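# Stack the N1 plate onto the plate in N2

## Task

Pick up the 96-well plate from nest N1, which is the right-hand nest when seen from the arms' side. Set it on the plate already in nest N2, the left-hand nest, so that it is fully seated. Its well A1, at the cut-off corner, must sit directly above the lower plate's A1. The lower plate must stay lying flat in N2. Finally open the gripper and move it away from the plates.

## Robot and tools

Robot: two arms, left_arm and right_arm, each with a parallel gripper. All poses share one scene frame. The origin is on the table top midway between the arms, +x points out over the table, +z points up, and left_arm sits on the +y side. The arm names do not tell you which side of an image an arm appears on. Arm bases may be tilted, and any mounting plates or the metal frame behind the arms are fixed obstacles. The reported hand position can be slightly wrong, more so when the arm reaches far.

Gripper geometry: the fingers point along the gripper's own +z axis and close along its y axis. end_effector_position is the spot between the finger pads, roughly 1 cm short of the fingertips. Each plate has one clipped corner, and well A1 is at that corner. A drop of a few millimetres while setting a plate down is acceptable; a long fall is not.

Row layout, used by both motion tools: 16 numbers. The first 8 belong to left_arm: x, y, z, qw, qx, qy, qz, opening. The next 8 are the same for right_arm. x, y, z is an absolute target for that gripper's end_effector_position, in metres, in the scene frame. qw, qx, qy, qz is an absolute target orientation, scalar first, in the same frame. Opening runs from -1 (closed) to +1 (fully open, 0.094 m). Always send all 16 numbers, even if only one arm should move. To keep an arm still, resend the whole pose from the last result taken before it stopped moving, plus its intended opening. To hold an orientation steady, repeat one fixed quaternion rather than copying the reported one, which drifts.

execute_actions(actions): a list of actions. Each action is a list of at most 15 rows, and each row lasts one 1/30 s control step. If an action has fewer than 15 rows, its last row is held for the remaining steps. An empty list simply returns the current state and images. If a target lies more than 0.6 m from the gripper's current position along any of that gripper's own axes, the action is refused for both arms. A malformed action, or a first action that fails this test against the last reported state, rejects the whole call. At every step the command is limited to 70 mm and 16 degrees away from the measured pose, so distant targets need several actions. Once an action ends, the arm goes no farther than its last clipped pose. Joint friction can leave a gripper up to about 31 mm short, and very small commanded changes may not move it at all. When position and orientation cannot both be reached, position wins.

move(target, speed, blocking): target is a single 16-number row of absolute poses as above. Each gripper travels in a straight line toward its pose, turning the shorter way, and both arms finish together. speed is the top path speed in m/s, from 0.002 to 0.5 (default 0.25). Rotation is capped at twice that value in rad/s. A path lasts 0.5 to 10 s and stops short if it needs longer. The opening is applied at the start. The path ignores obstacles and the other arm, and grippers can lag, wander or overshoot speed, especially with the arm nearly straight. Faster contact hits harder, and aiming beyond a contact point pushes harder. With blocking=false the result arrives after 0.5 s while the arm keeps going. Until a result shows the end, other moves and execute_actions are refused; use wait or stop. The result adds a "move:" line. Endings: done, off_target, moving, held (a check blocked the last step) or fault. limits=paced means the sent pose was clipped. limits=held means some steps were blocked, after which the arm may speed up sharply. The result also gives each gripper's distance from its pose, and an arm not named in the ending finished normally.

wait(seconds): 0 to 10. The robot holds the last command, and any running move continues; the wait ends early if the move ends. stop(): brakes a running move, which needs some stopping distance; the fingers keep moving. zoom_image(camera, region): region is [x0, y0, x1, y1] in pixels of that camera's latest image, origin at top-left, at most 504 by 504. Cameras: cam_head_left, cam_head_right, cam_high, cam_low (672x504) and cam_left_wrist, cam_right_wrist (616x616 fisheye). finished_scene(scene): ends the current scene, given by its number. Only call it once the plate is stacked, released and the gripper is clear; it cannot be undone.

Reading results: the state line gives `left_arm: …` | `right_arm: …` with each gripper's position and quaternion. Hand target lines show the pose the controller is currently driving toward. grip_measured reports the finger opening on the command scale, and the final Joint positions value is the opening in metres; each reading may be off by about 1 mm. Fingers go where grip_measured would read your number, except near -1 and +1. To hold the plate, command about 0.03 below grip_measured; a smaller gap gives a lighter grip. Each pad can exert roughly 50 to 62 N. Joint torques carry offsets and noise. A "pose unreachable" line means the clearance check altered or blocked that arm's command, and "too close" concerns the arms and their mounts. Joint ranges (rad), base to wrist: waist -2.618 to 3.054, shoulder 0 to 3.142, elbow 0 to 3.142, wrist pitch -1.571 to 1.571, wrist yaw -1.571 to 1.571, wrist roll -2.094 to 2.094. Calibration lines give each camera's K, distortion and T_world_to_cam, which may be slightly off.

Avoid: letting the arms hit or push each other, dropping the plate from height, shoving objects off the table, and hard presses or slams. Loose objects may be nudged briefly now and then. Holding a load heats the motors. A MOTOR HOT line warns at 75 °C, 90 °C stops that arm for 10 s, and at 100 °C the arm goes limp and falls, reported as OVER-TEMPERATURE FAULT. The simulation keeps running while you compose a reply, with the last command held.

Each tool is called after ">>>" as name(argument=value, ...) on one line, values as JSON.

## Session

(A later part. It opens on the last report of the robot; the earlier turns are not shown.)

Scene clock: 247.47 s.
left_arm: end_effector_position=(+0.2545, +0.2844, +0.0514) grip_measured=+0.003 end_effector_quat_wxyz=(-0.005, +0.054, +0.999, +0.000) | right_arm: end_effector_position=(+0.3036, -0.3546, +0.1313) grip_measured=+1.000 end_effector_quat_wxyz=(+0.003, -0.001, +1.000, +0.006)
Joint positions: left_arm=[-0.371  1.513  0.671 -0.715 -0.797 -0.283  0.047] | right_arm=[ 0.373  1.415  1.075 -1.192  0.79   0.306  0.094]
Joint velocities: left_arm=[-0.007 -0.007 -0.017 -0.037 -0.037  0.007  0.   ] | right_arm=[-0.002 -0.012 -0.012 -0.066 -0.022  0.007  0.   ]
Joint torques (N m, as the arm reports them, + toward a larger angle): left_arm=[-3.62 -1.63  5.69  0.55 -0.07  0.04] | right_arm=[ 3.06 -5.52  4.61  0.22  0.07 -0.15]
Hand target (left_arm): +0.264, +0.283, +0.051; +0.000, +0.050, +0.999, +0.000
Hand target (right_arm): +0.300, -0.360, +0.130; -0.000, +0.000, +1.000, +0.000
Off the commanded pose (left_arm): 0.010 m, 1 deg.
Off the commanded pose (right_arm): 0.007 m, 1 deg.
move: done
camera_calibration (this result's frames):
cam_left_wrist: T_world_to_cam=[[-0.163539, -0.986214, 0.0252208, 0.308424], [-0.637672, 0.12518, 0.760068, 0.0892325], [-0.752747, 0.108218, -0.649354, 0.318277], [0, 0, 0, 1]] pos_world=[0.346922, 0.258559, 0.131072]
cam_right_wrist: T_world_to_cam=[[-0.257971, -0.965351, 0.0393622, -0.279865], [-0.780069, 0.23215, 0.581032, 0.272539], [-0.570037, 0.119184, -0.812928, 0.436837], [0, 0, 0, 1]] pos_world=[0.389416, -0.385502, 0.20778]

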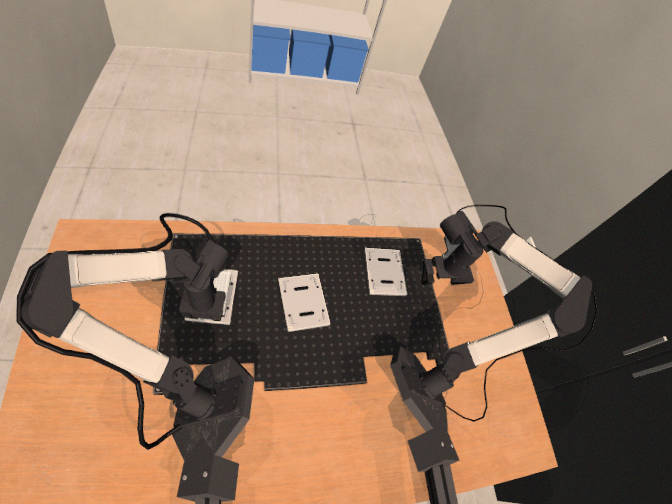

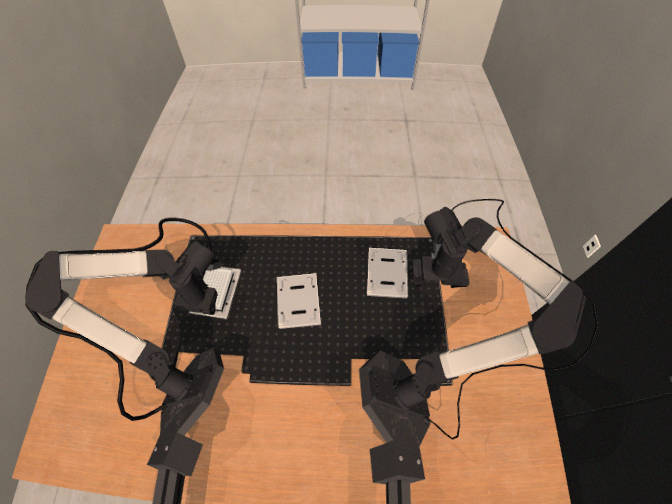

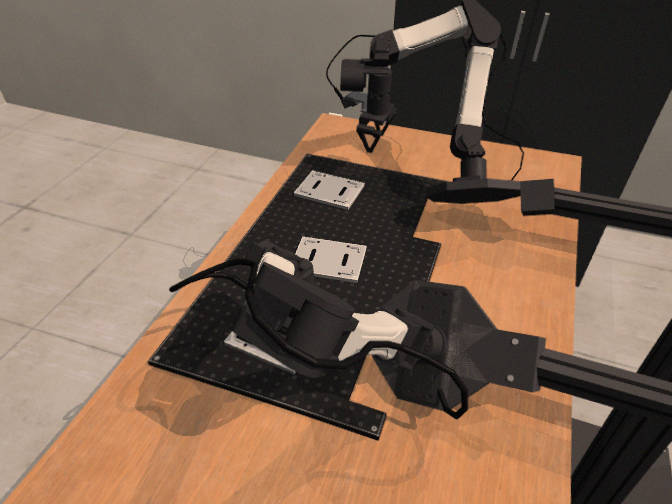

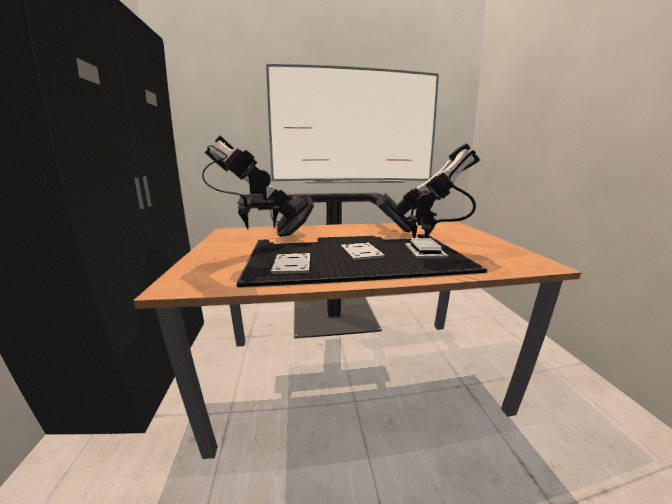

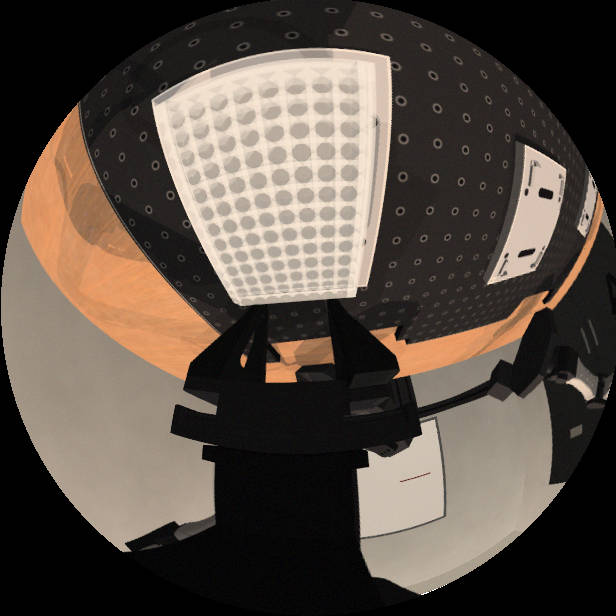

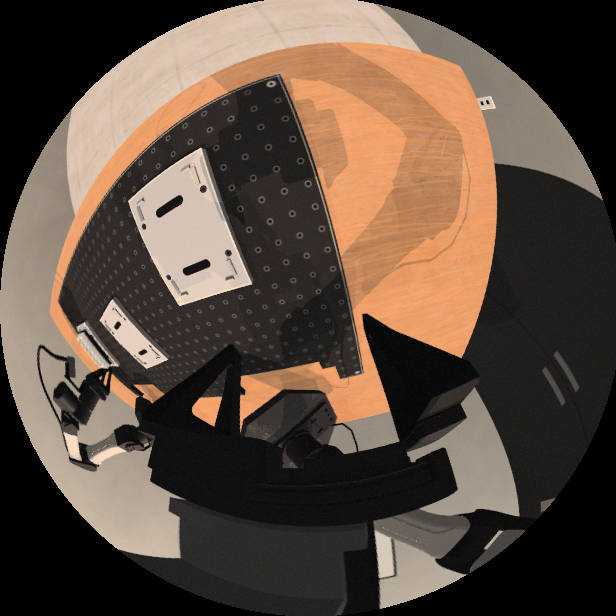

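The front edge dropped. Confirm it's blocked.

>>> execute_actions(actions=[[[0.266,0.283,0.050,0,0.05,0.9987,0,0,0.3,-0.36,0.13,0,0,1,0,1]],[[0.268,0.283,0.050,0,0.05,0.9987,0,0,0.3,-0.36,0.13,0,0,1,0,1]]])

>>> move(target=[0.215,0.287,0.055,0,0.05,0.9987,0,0,0.3,-0.36,0.13,0,0,1,0,1], speed=0.04)

>>> move(target=[0.22,0.17,0.17,0,0.05,0.9987,0,0,0.3,-0.36,0.13,0,0,1,0,1], speed=0.12)

>>> zoom_image(camera="cam_high", region=[205,285,335,385])

>>> zoom_image(camera="cam_low", region=[395,225,455,265])

>>> zoom_image(camera="cam_left_wrist", region=[120,70,290,250])

Scene clock: 255.67 s.
left_arm: end_effector_position=(+0.2560, +0.2846, +0.0505) grip_measured=+0.003 end_effector_quat_wxyz=(-0.007, +0.056, +0.998, +0.001) | right_arm: end_effector_position=(+0.3036, -0.3546, +0.1313) grip_measured=+1.000 end_effector_quat_wxyz=(+0.003, -0.001, +1.000, +0.006)
Joint positions: left_arm=[-0.366  1.523  0.68  -0.716 -0.797 -0.277  0.047] | right_arm=[ 0.373  1.415  1.075 -1.192  0.79   0.306  0.094]
Joint velocities: left_arm=[-0.007 -0.007 -0.002  0.037  0.007  0.066 -0.   ] | right_arm=[-0.012 -0.012  0.002 -0.095  0.051 -0.066  0.   ]
Joint torques (N m, as the arm reports them, + toward a larger angle): left_arm=[-3.67 -1.67  6.06  0.57 -0.07  0.08] | right_arm=[ 3.07 -5.52  4.62  0.22  0.07 -0.15]
Hand target (left_arm): +0.268, +0.283, +0.051; -0.000, +0.050, +0.999, +0.000
Hand target (right_arm): +0.300, -0.360, +0.130; -0.000, +0.000, +1.000, +0.000
Off the commanded pose (left_arm): 0.012 m, 1 deg.
Off the commanded pose (right_arm): 0.007 m, 1 deg.
camera_calibration (this result's frames):
cam_left_wrist: T_world_to_cam=[[-0.167009, -0.985663, 0.0239918, 0.309702], [-0.633412, 0.125908, 0.763503, 0.0893507], [-0.755578, 0.112315, -0.645359, 0.31816], [0, 0, 0, 1]] pos_world=[0.348713, 0.258277, 0.129678]
cam_right_wrist: T_world_to_cam=[[-0.257971, -0.965351, 0.0393622, -0.279865], [-0.780069, 0.23215, 0.581032, 0.272539], [-0.570037, 0.119184, -0.812928, 0.436837], [0, 0, 0, 1]] pos_world=[0.389416, -0.385502, 0.20778]

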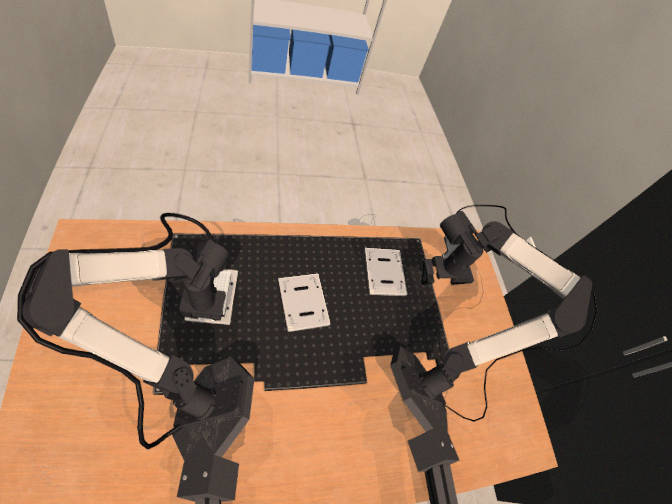

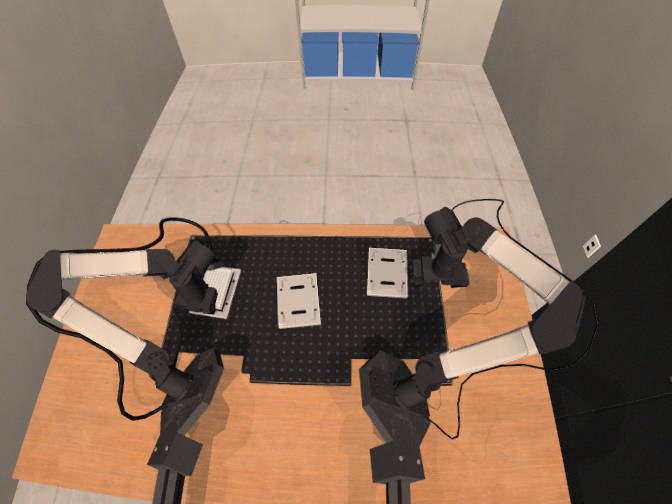

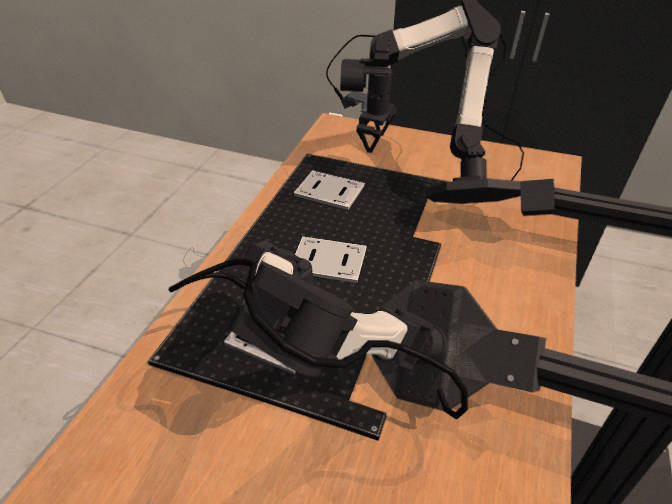

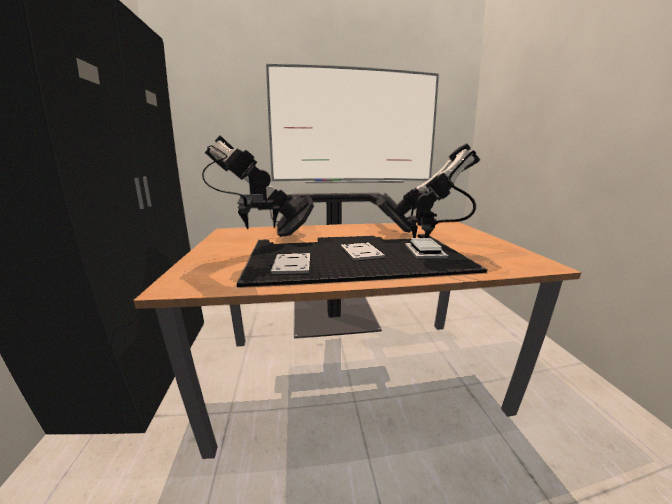

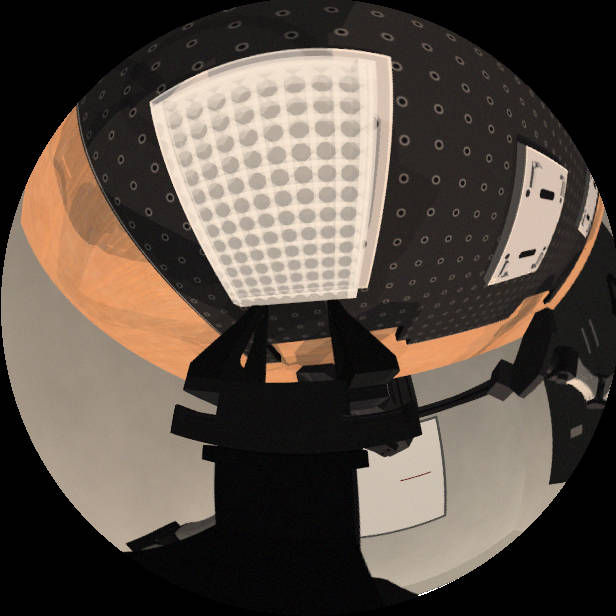

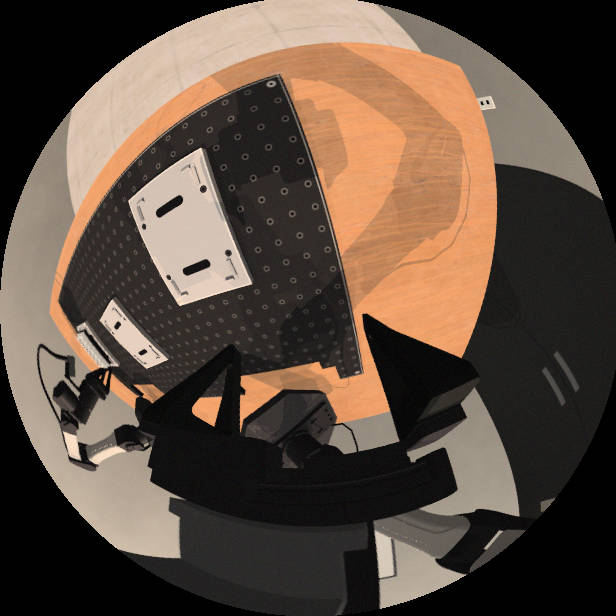

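Scene clock: 256.97 s.
left_arm: end_effector_position=(+0.2235, +0.2845, +0.0539) grip_measured=+0.003 end_effector_quat_wxyz=(+0.003, +0.048, +0.999, -0.003) | right_arm: end_effector_position=(+0.3036, -0.3546, +0.1313) grip_measured=+1.000 end_effector_quat_wxyz=(+0.003, -0.001, +1.000, +0.006)
Joint positions: left_arm=[-0.424  1.414  0.55  -0.723 -0.797 -0.354  0.047] | right_arm=[ 0.373  1.415  1.075 -1.192  0.79   0.306  0.094]
Joint velocities: left_arm=[-0.017  0.002 -0.002 -0.081  0.007 -0.037 -0.   ] | right_arm=[-0.002 -0.007  0.002 -0.022  0.037 -0.022  0.   ]
Joint torques (N m, as the arm reports them, + toward a larger angle): left_arm=[-4.23 -3.6   2.3   0.19 -0.06 -0.13] | right_arm=[ 3.06 -5.53  4.62  0.22  0.07 -0.15]
Hand target (left_arm): +0.215, +0.287, +0.054; +0.000, +0.050, +0.999, -0.001
Hand target (right_arm): +0.300, -0.360, +0.130; -0.000, +0.000, +1.000, +0.000
Off the commanded pose (left_arm): 0.009 m, 1 deg.
Off the commanded pose (right_arm): 0.007 m, 1 deg.
move: done
camera_calibration (this result's frames):
cam_left_wrist: T_world_to_cam=[[-0.150975, -0.988091, 0.0297062, 0.300834], [-0.651279, 0.122029, 0.748963, 0.0720588], [-0.743668, 0.0937278, -0.661946, 0.299301], [0, 0, 0, 1]] pos_world=[0.31493, 0.260405, 0.135215]
cam_right_wrist: T_world_to_cam=[[-0.257971, -0.965351, 0.0393622, -0.279865], [-0.780069, 0.23215, 0.581032, 0.272539], [-0.570037, 0.119184, -0.812928, 0.436837], [0, 0, 0, 1]] pos_world=[0.389416, -0.385502, 0.20778]

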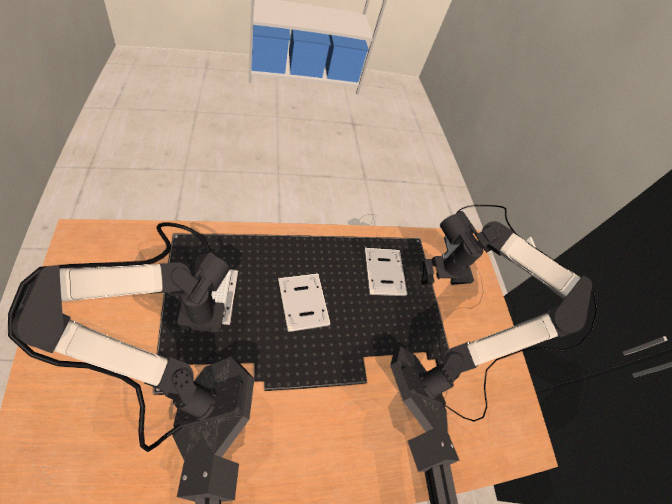

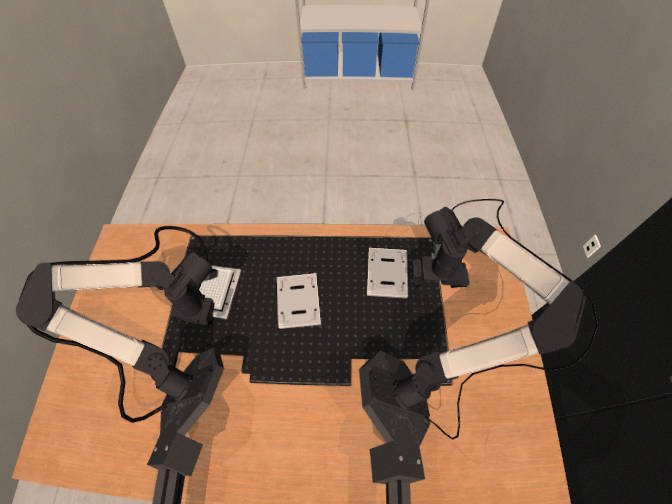

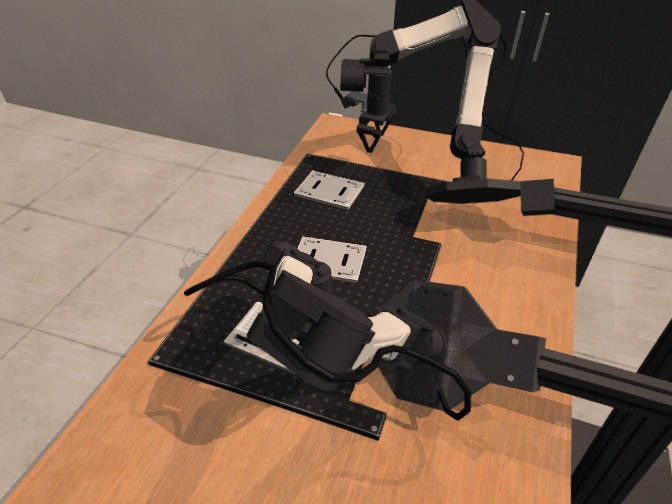

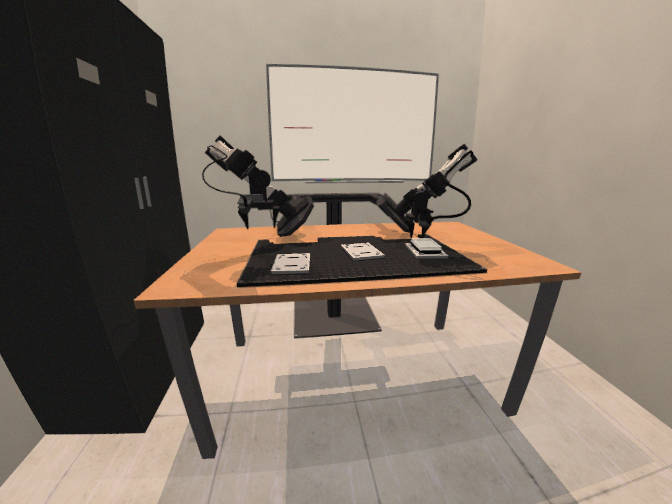

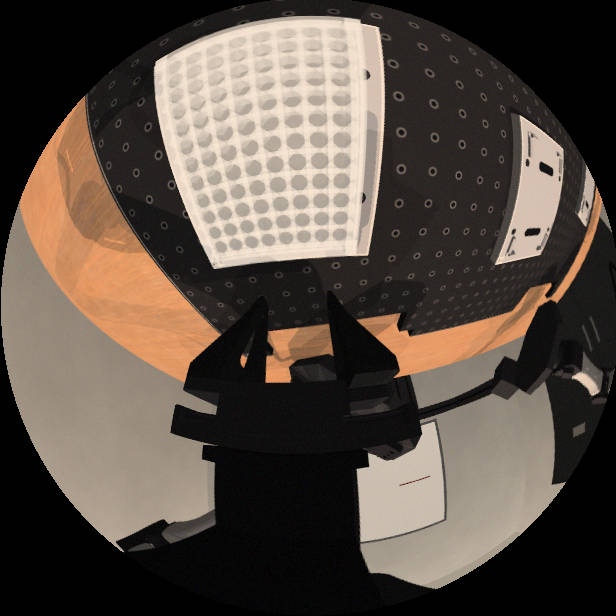

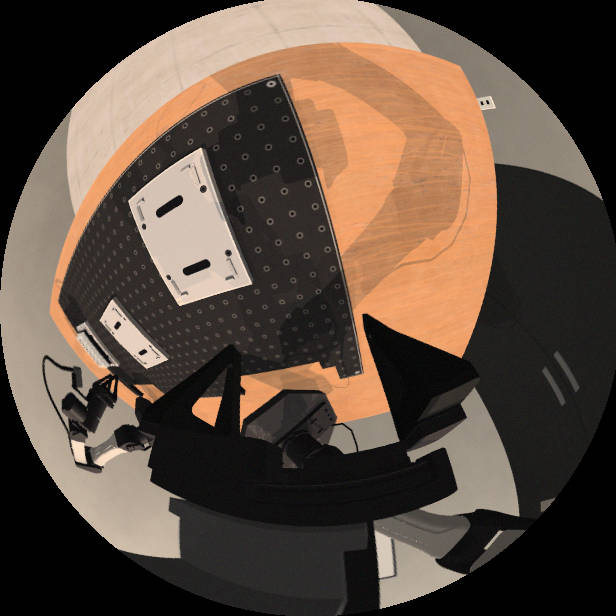

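Scene clock: 258.90 s.
left_arm: end_effector_position=(+0.2185, +0.1703, +0.1690) grip_measured=+0.003 end_effector_quat_wxyz=(+0.006, +0.051, +0.999, -0.014) | right_arm: end_effector_position=(+0.3036, -0.3546, +0.1313) grip_measured=+1.000 end_effector_quat_wxyz=(+0.003, -0.001, +1.000, +0.006)
Joint positions: left_arm=[-1.02   1.878  1.044 -1.239 -0.623 -1.096  0.047] | right_arm=[ 0.373  1.415  1.075 -1.192  0.79   0.306  0.094]
Joint velocities: left_arm=[-0.007 -0.012 -0.012 -0.095 -0.051  0.007 -0.001] | right_arm=[-0.012 -0.022 -0.002  0.037  0.007 -0.051  0.   ]
Joint torques (N m, as the arm reports them, + toward a larger angle): left_arm=[-5.64 -1.52  7.24  0.23 -0.03 -0.15] | right_arm=[ 3.06 -5.52  4.63  0.22  0.08 -0.15]
Hand target (left_arm): +0.218, +0.168, +0.171; +0.000, +0.052, +0.999, -0.010
Hand target (right_arm): +0.300, -0.360, +0.130; -0.000, +0.000, +1.000, +0.000
Off the commanded pose (left_arm): 0.002 m, 2 deg.
Off the commanded pose (right_arm): 0.007 m, 1 deg.
move: done
camera_calibration (this result's frames):
cam_left_wrist: T_world_to_cam=[[-0.157801, -0.986137, 0.051319, 0.181363], [-0.653902, 0.143297, 0.742885, -0.00547482], [-0.73994, 0.08367, -0.667449, 0.384334], [0, 0, 0, 1]] pos_world=[0.309423, 0.147476, 0.251283]
cam_right_wrist: T_world_to_cam=[[-0.257971, -0.965351, 0.0393622, -0.279865], [-0.780069, 0.23215, 0.581032, 0.272539], [-0.570037, 0.119184, -0.812928, 0.436837], [0, 0, 0, 1]] pos_world=[0.389416, -0.385502, 0.20778]

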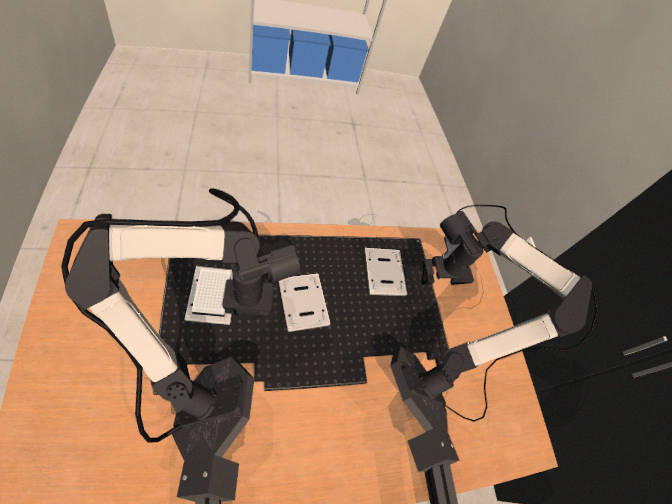

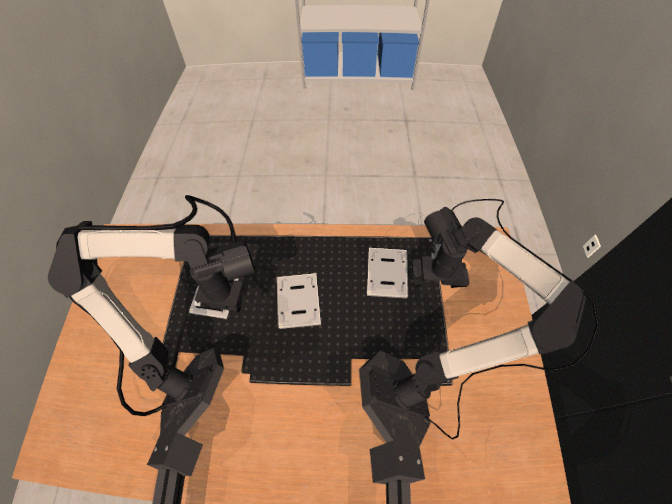

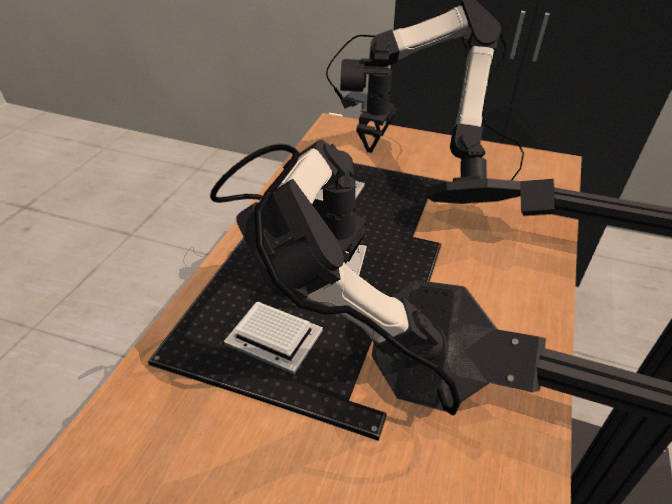

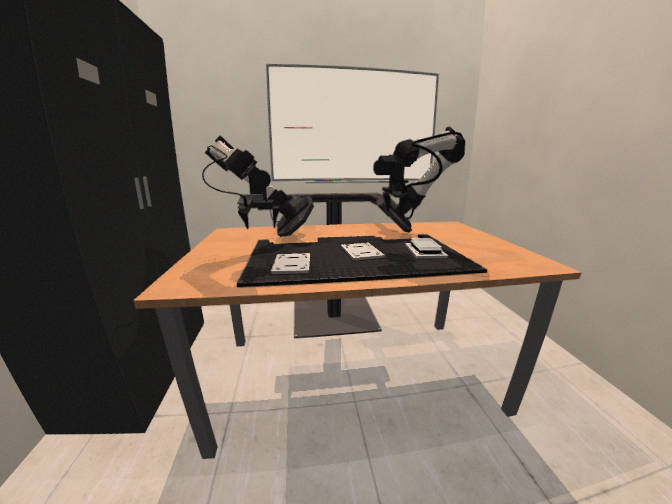

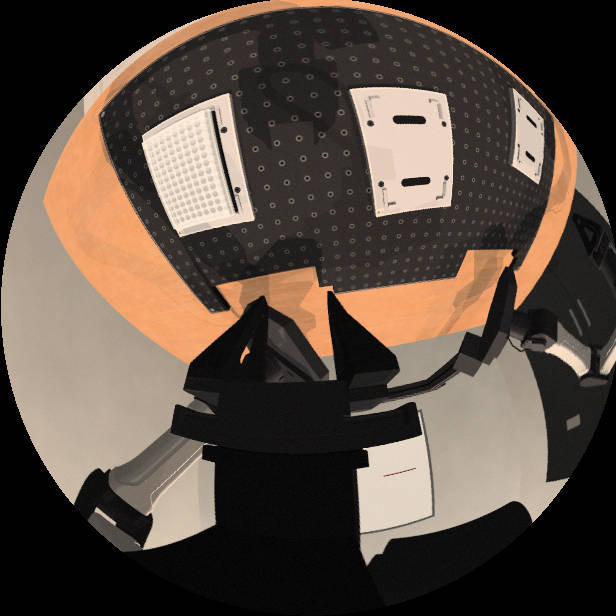

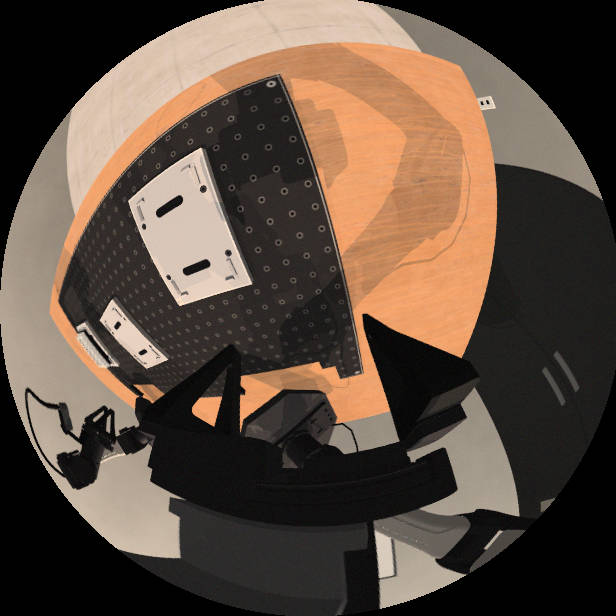

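Region (205, 285, 335, 385) of cam_high's 672x504 image, scaled by 3.877, with more detail than that image has; it fills the top 388 rows of this view, and the rest is white.

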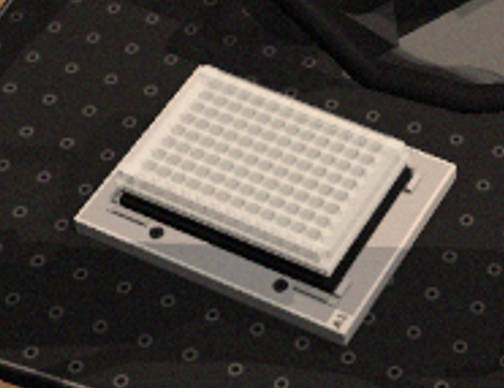

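Region (395, 225, 455, 265) of cam_low's 672x504 image, scaled by 8.400, with more detail than that image has.

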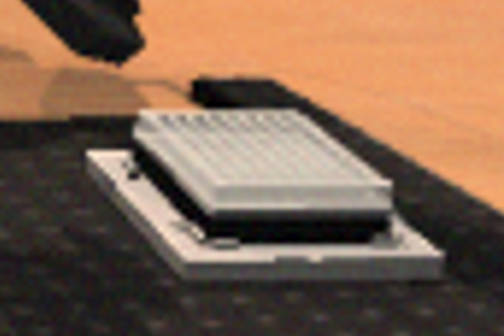

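Region (120, 70, 290, 250) of cam_left_wrist's 616x616 image, scaled by 2.800, with more detail than that image has.

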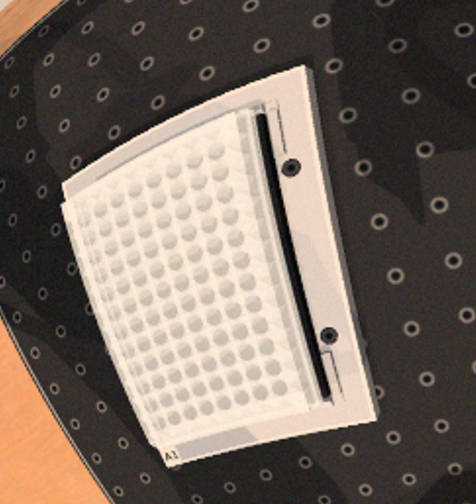

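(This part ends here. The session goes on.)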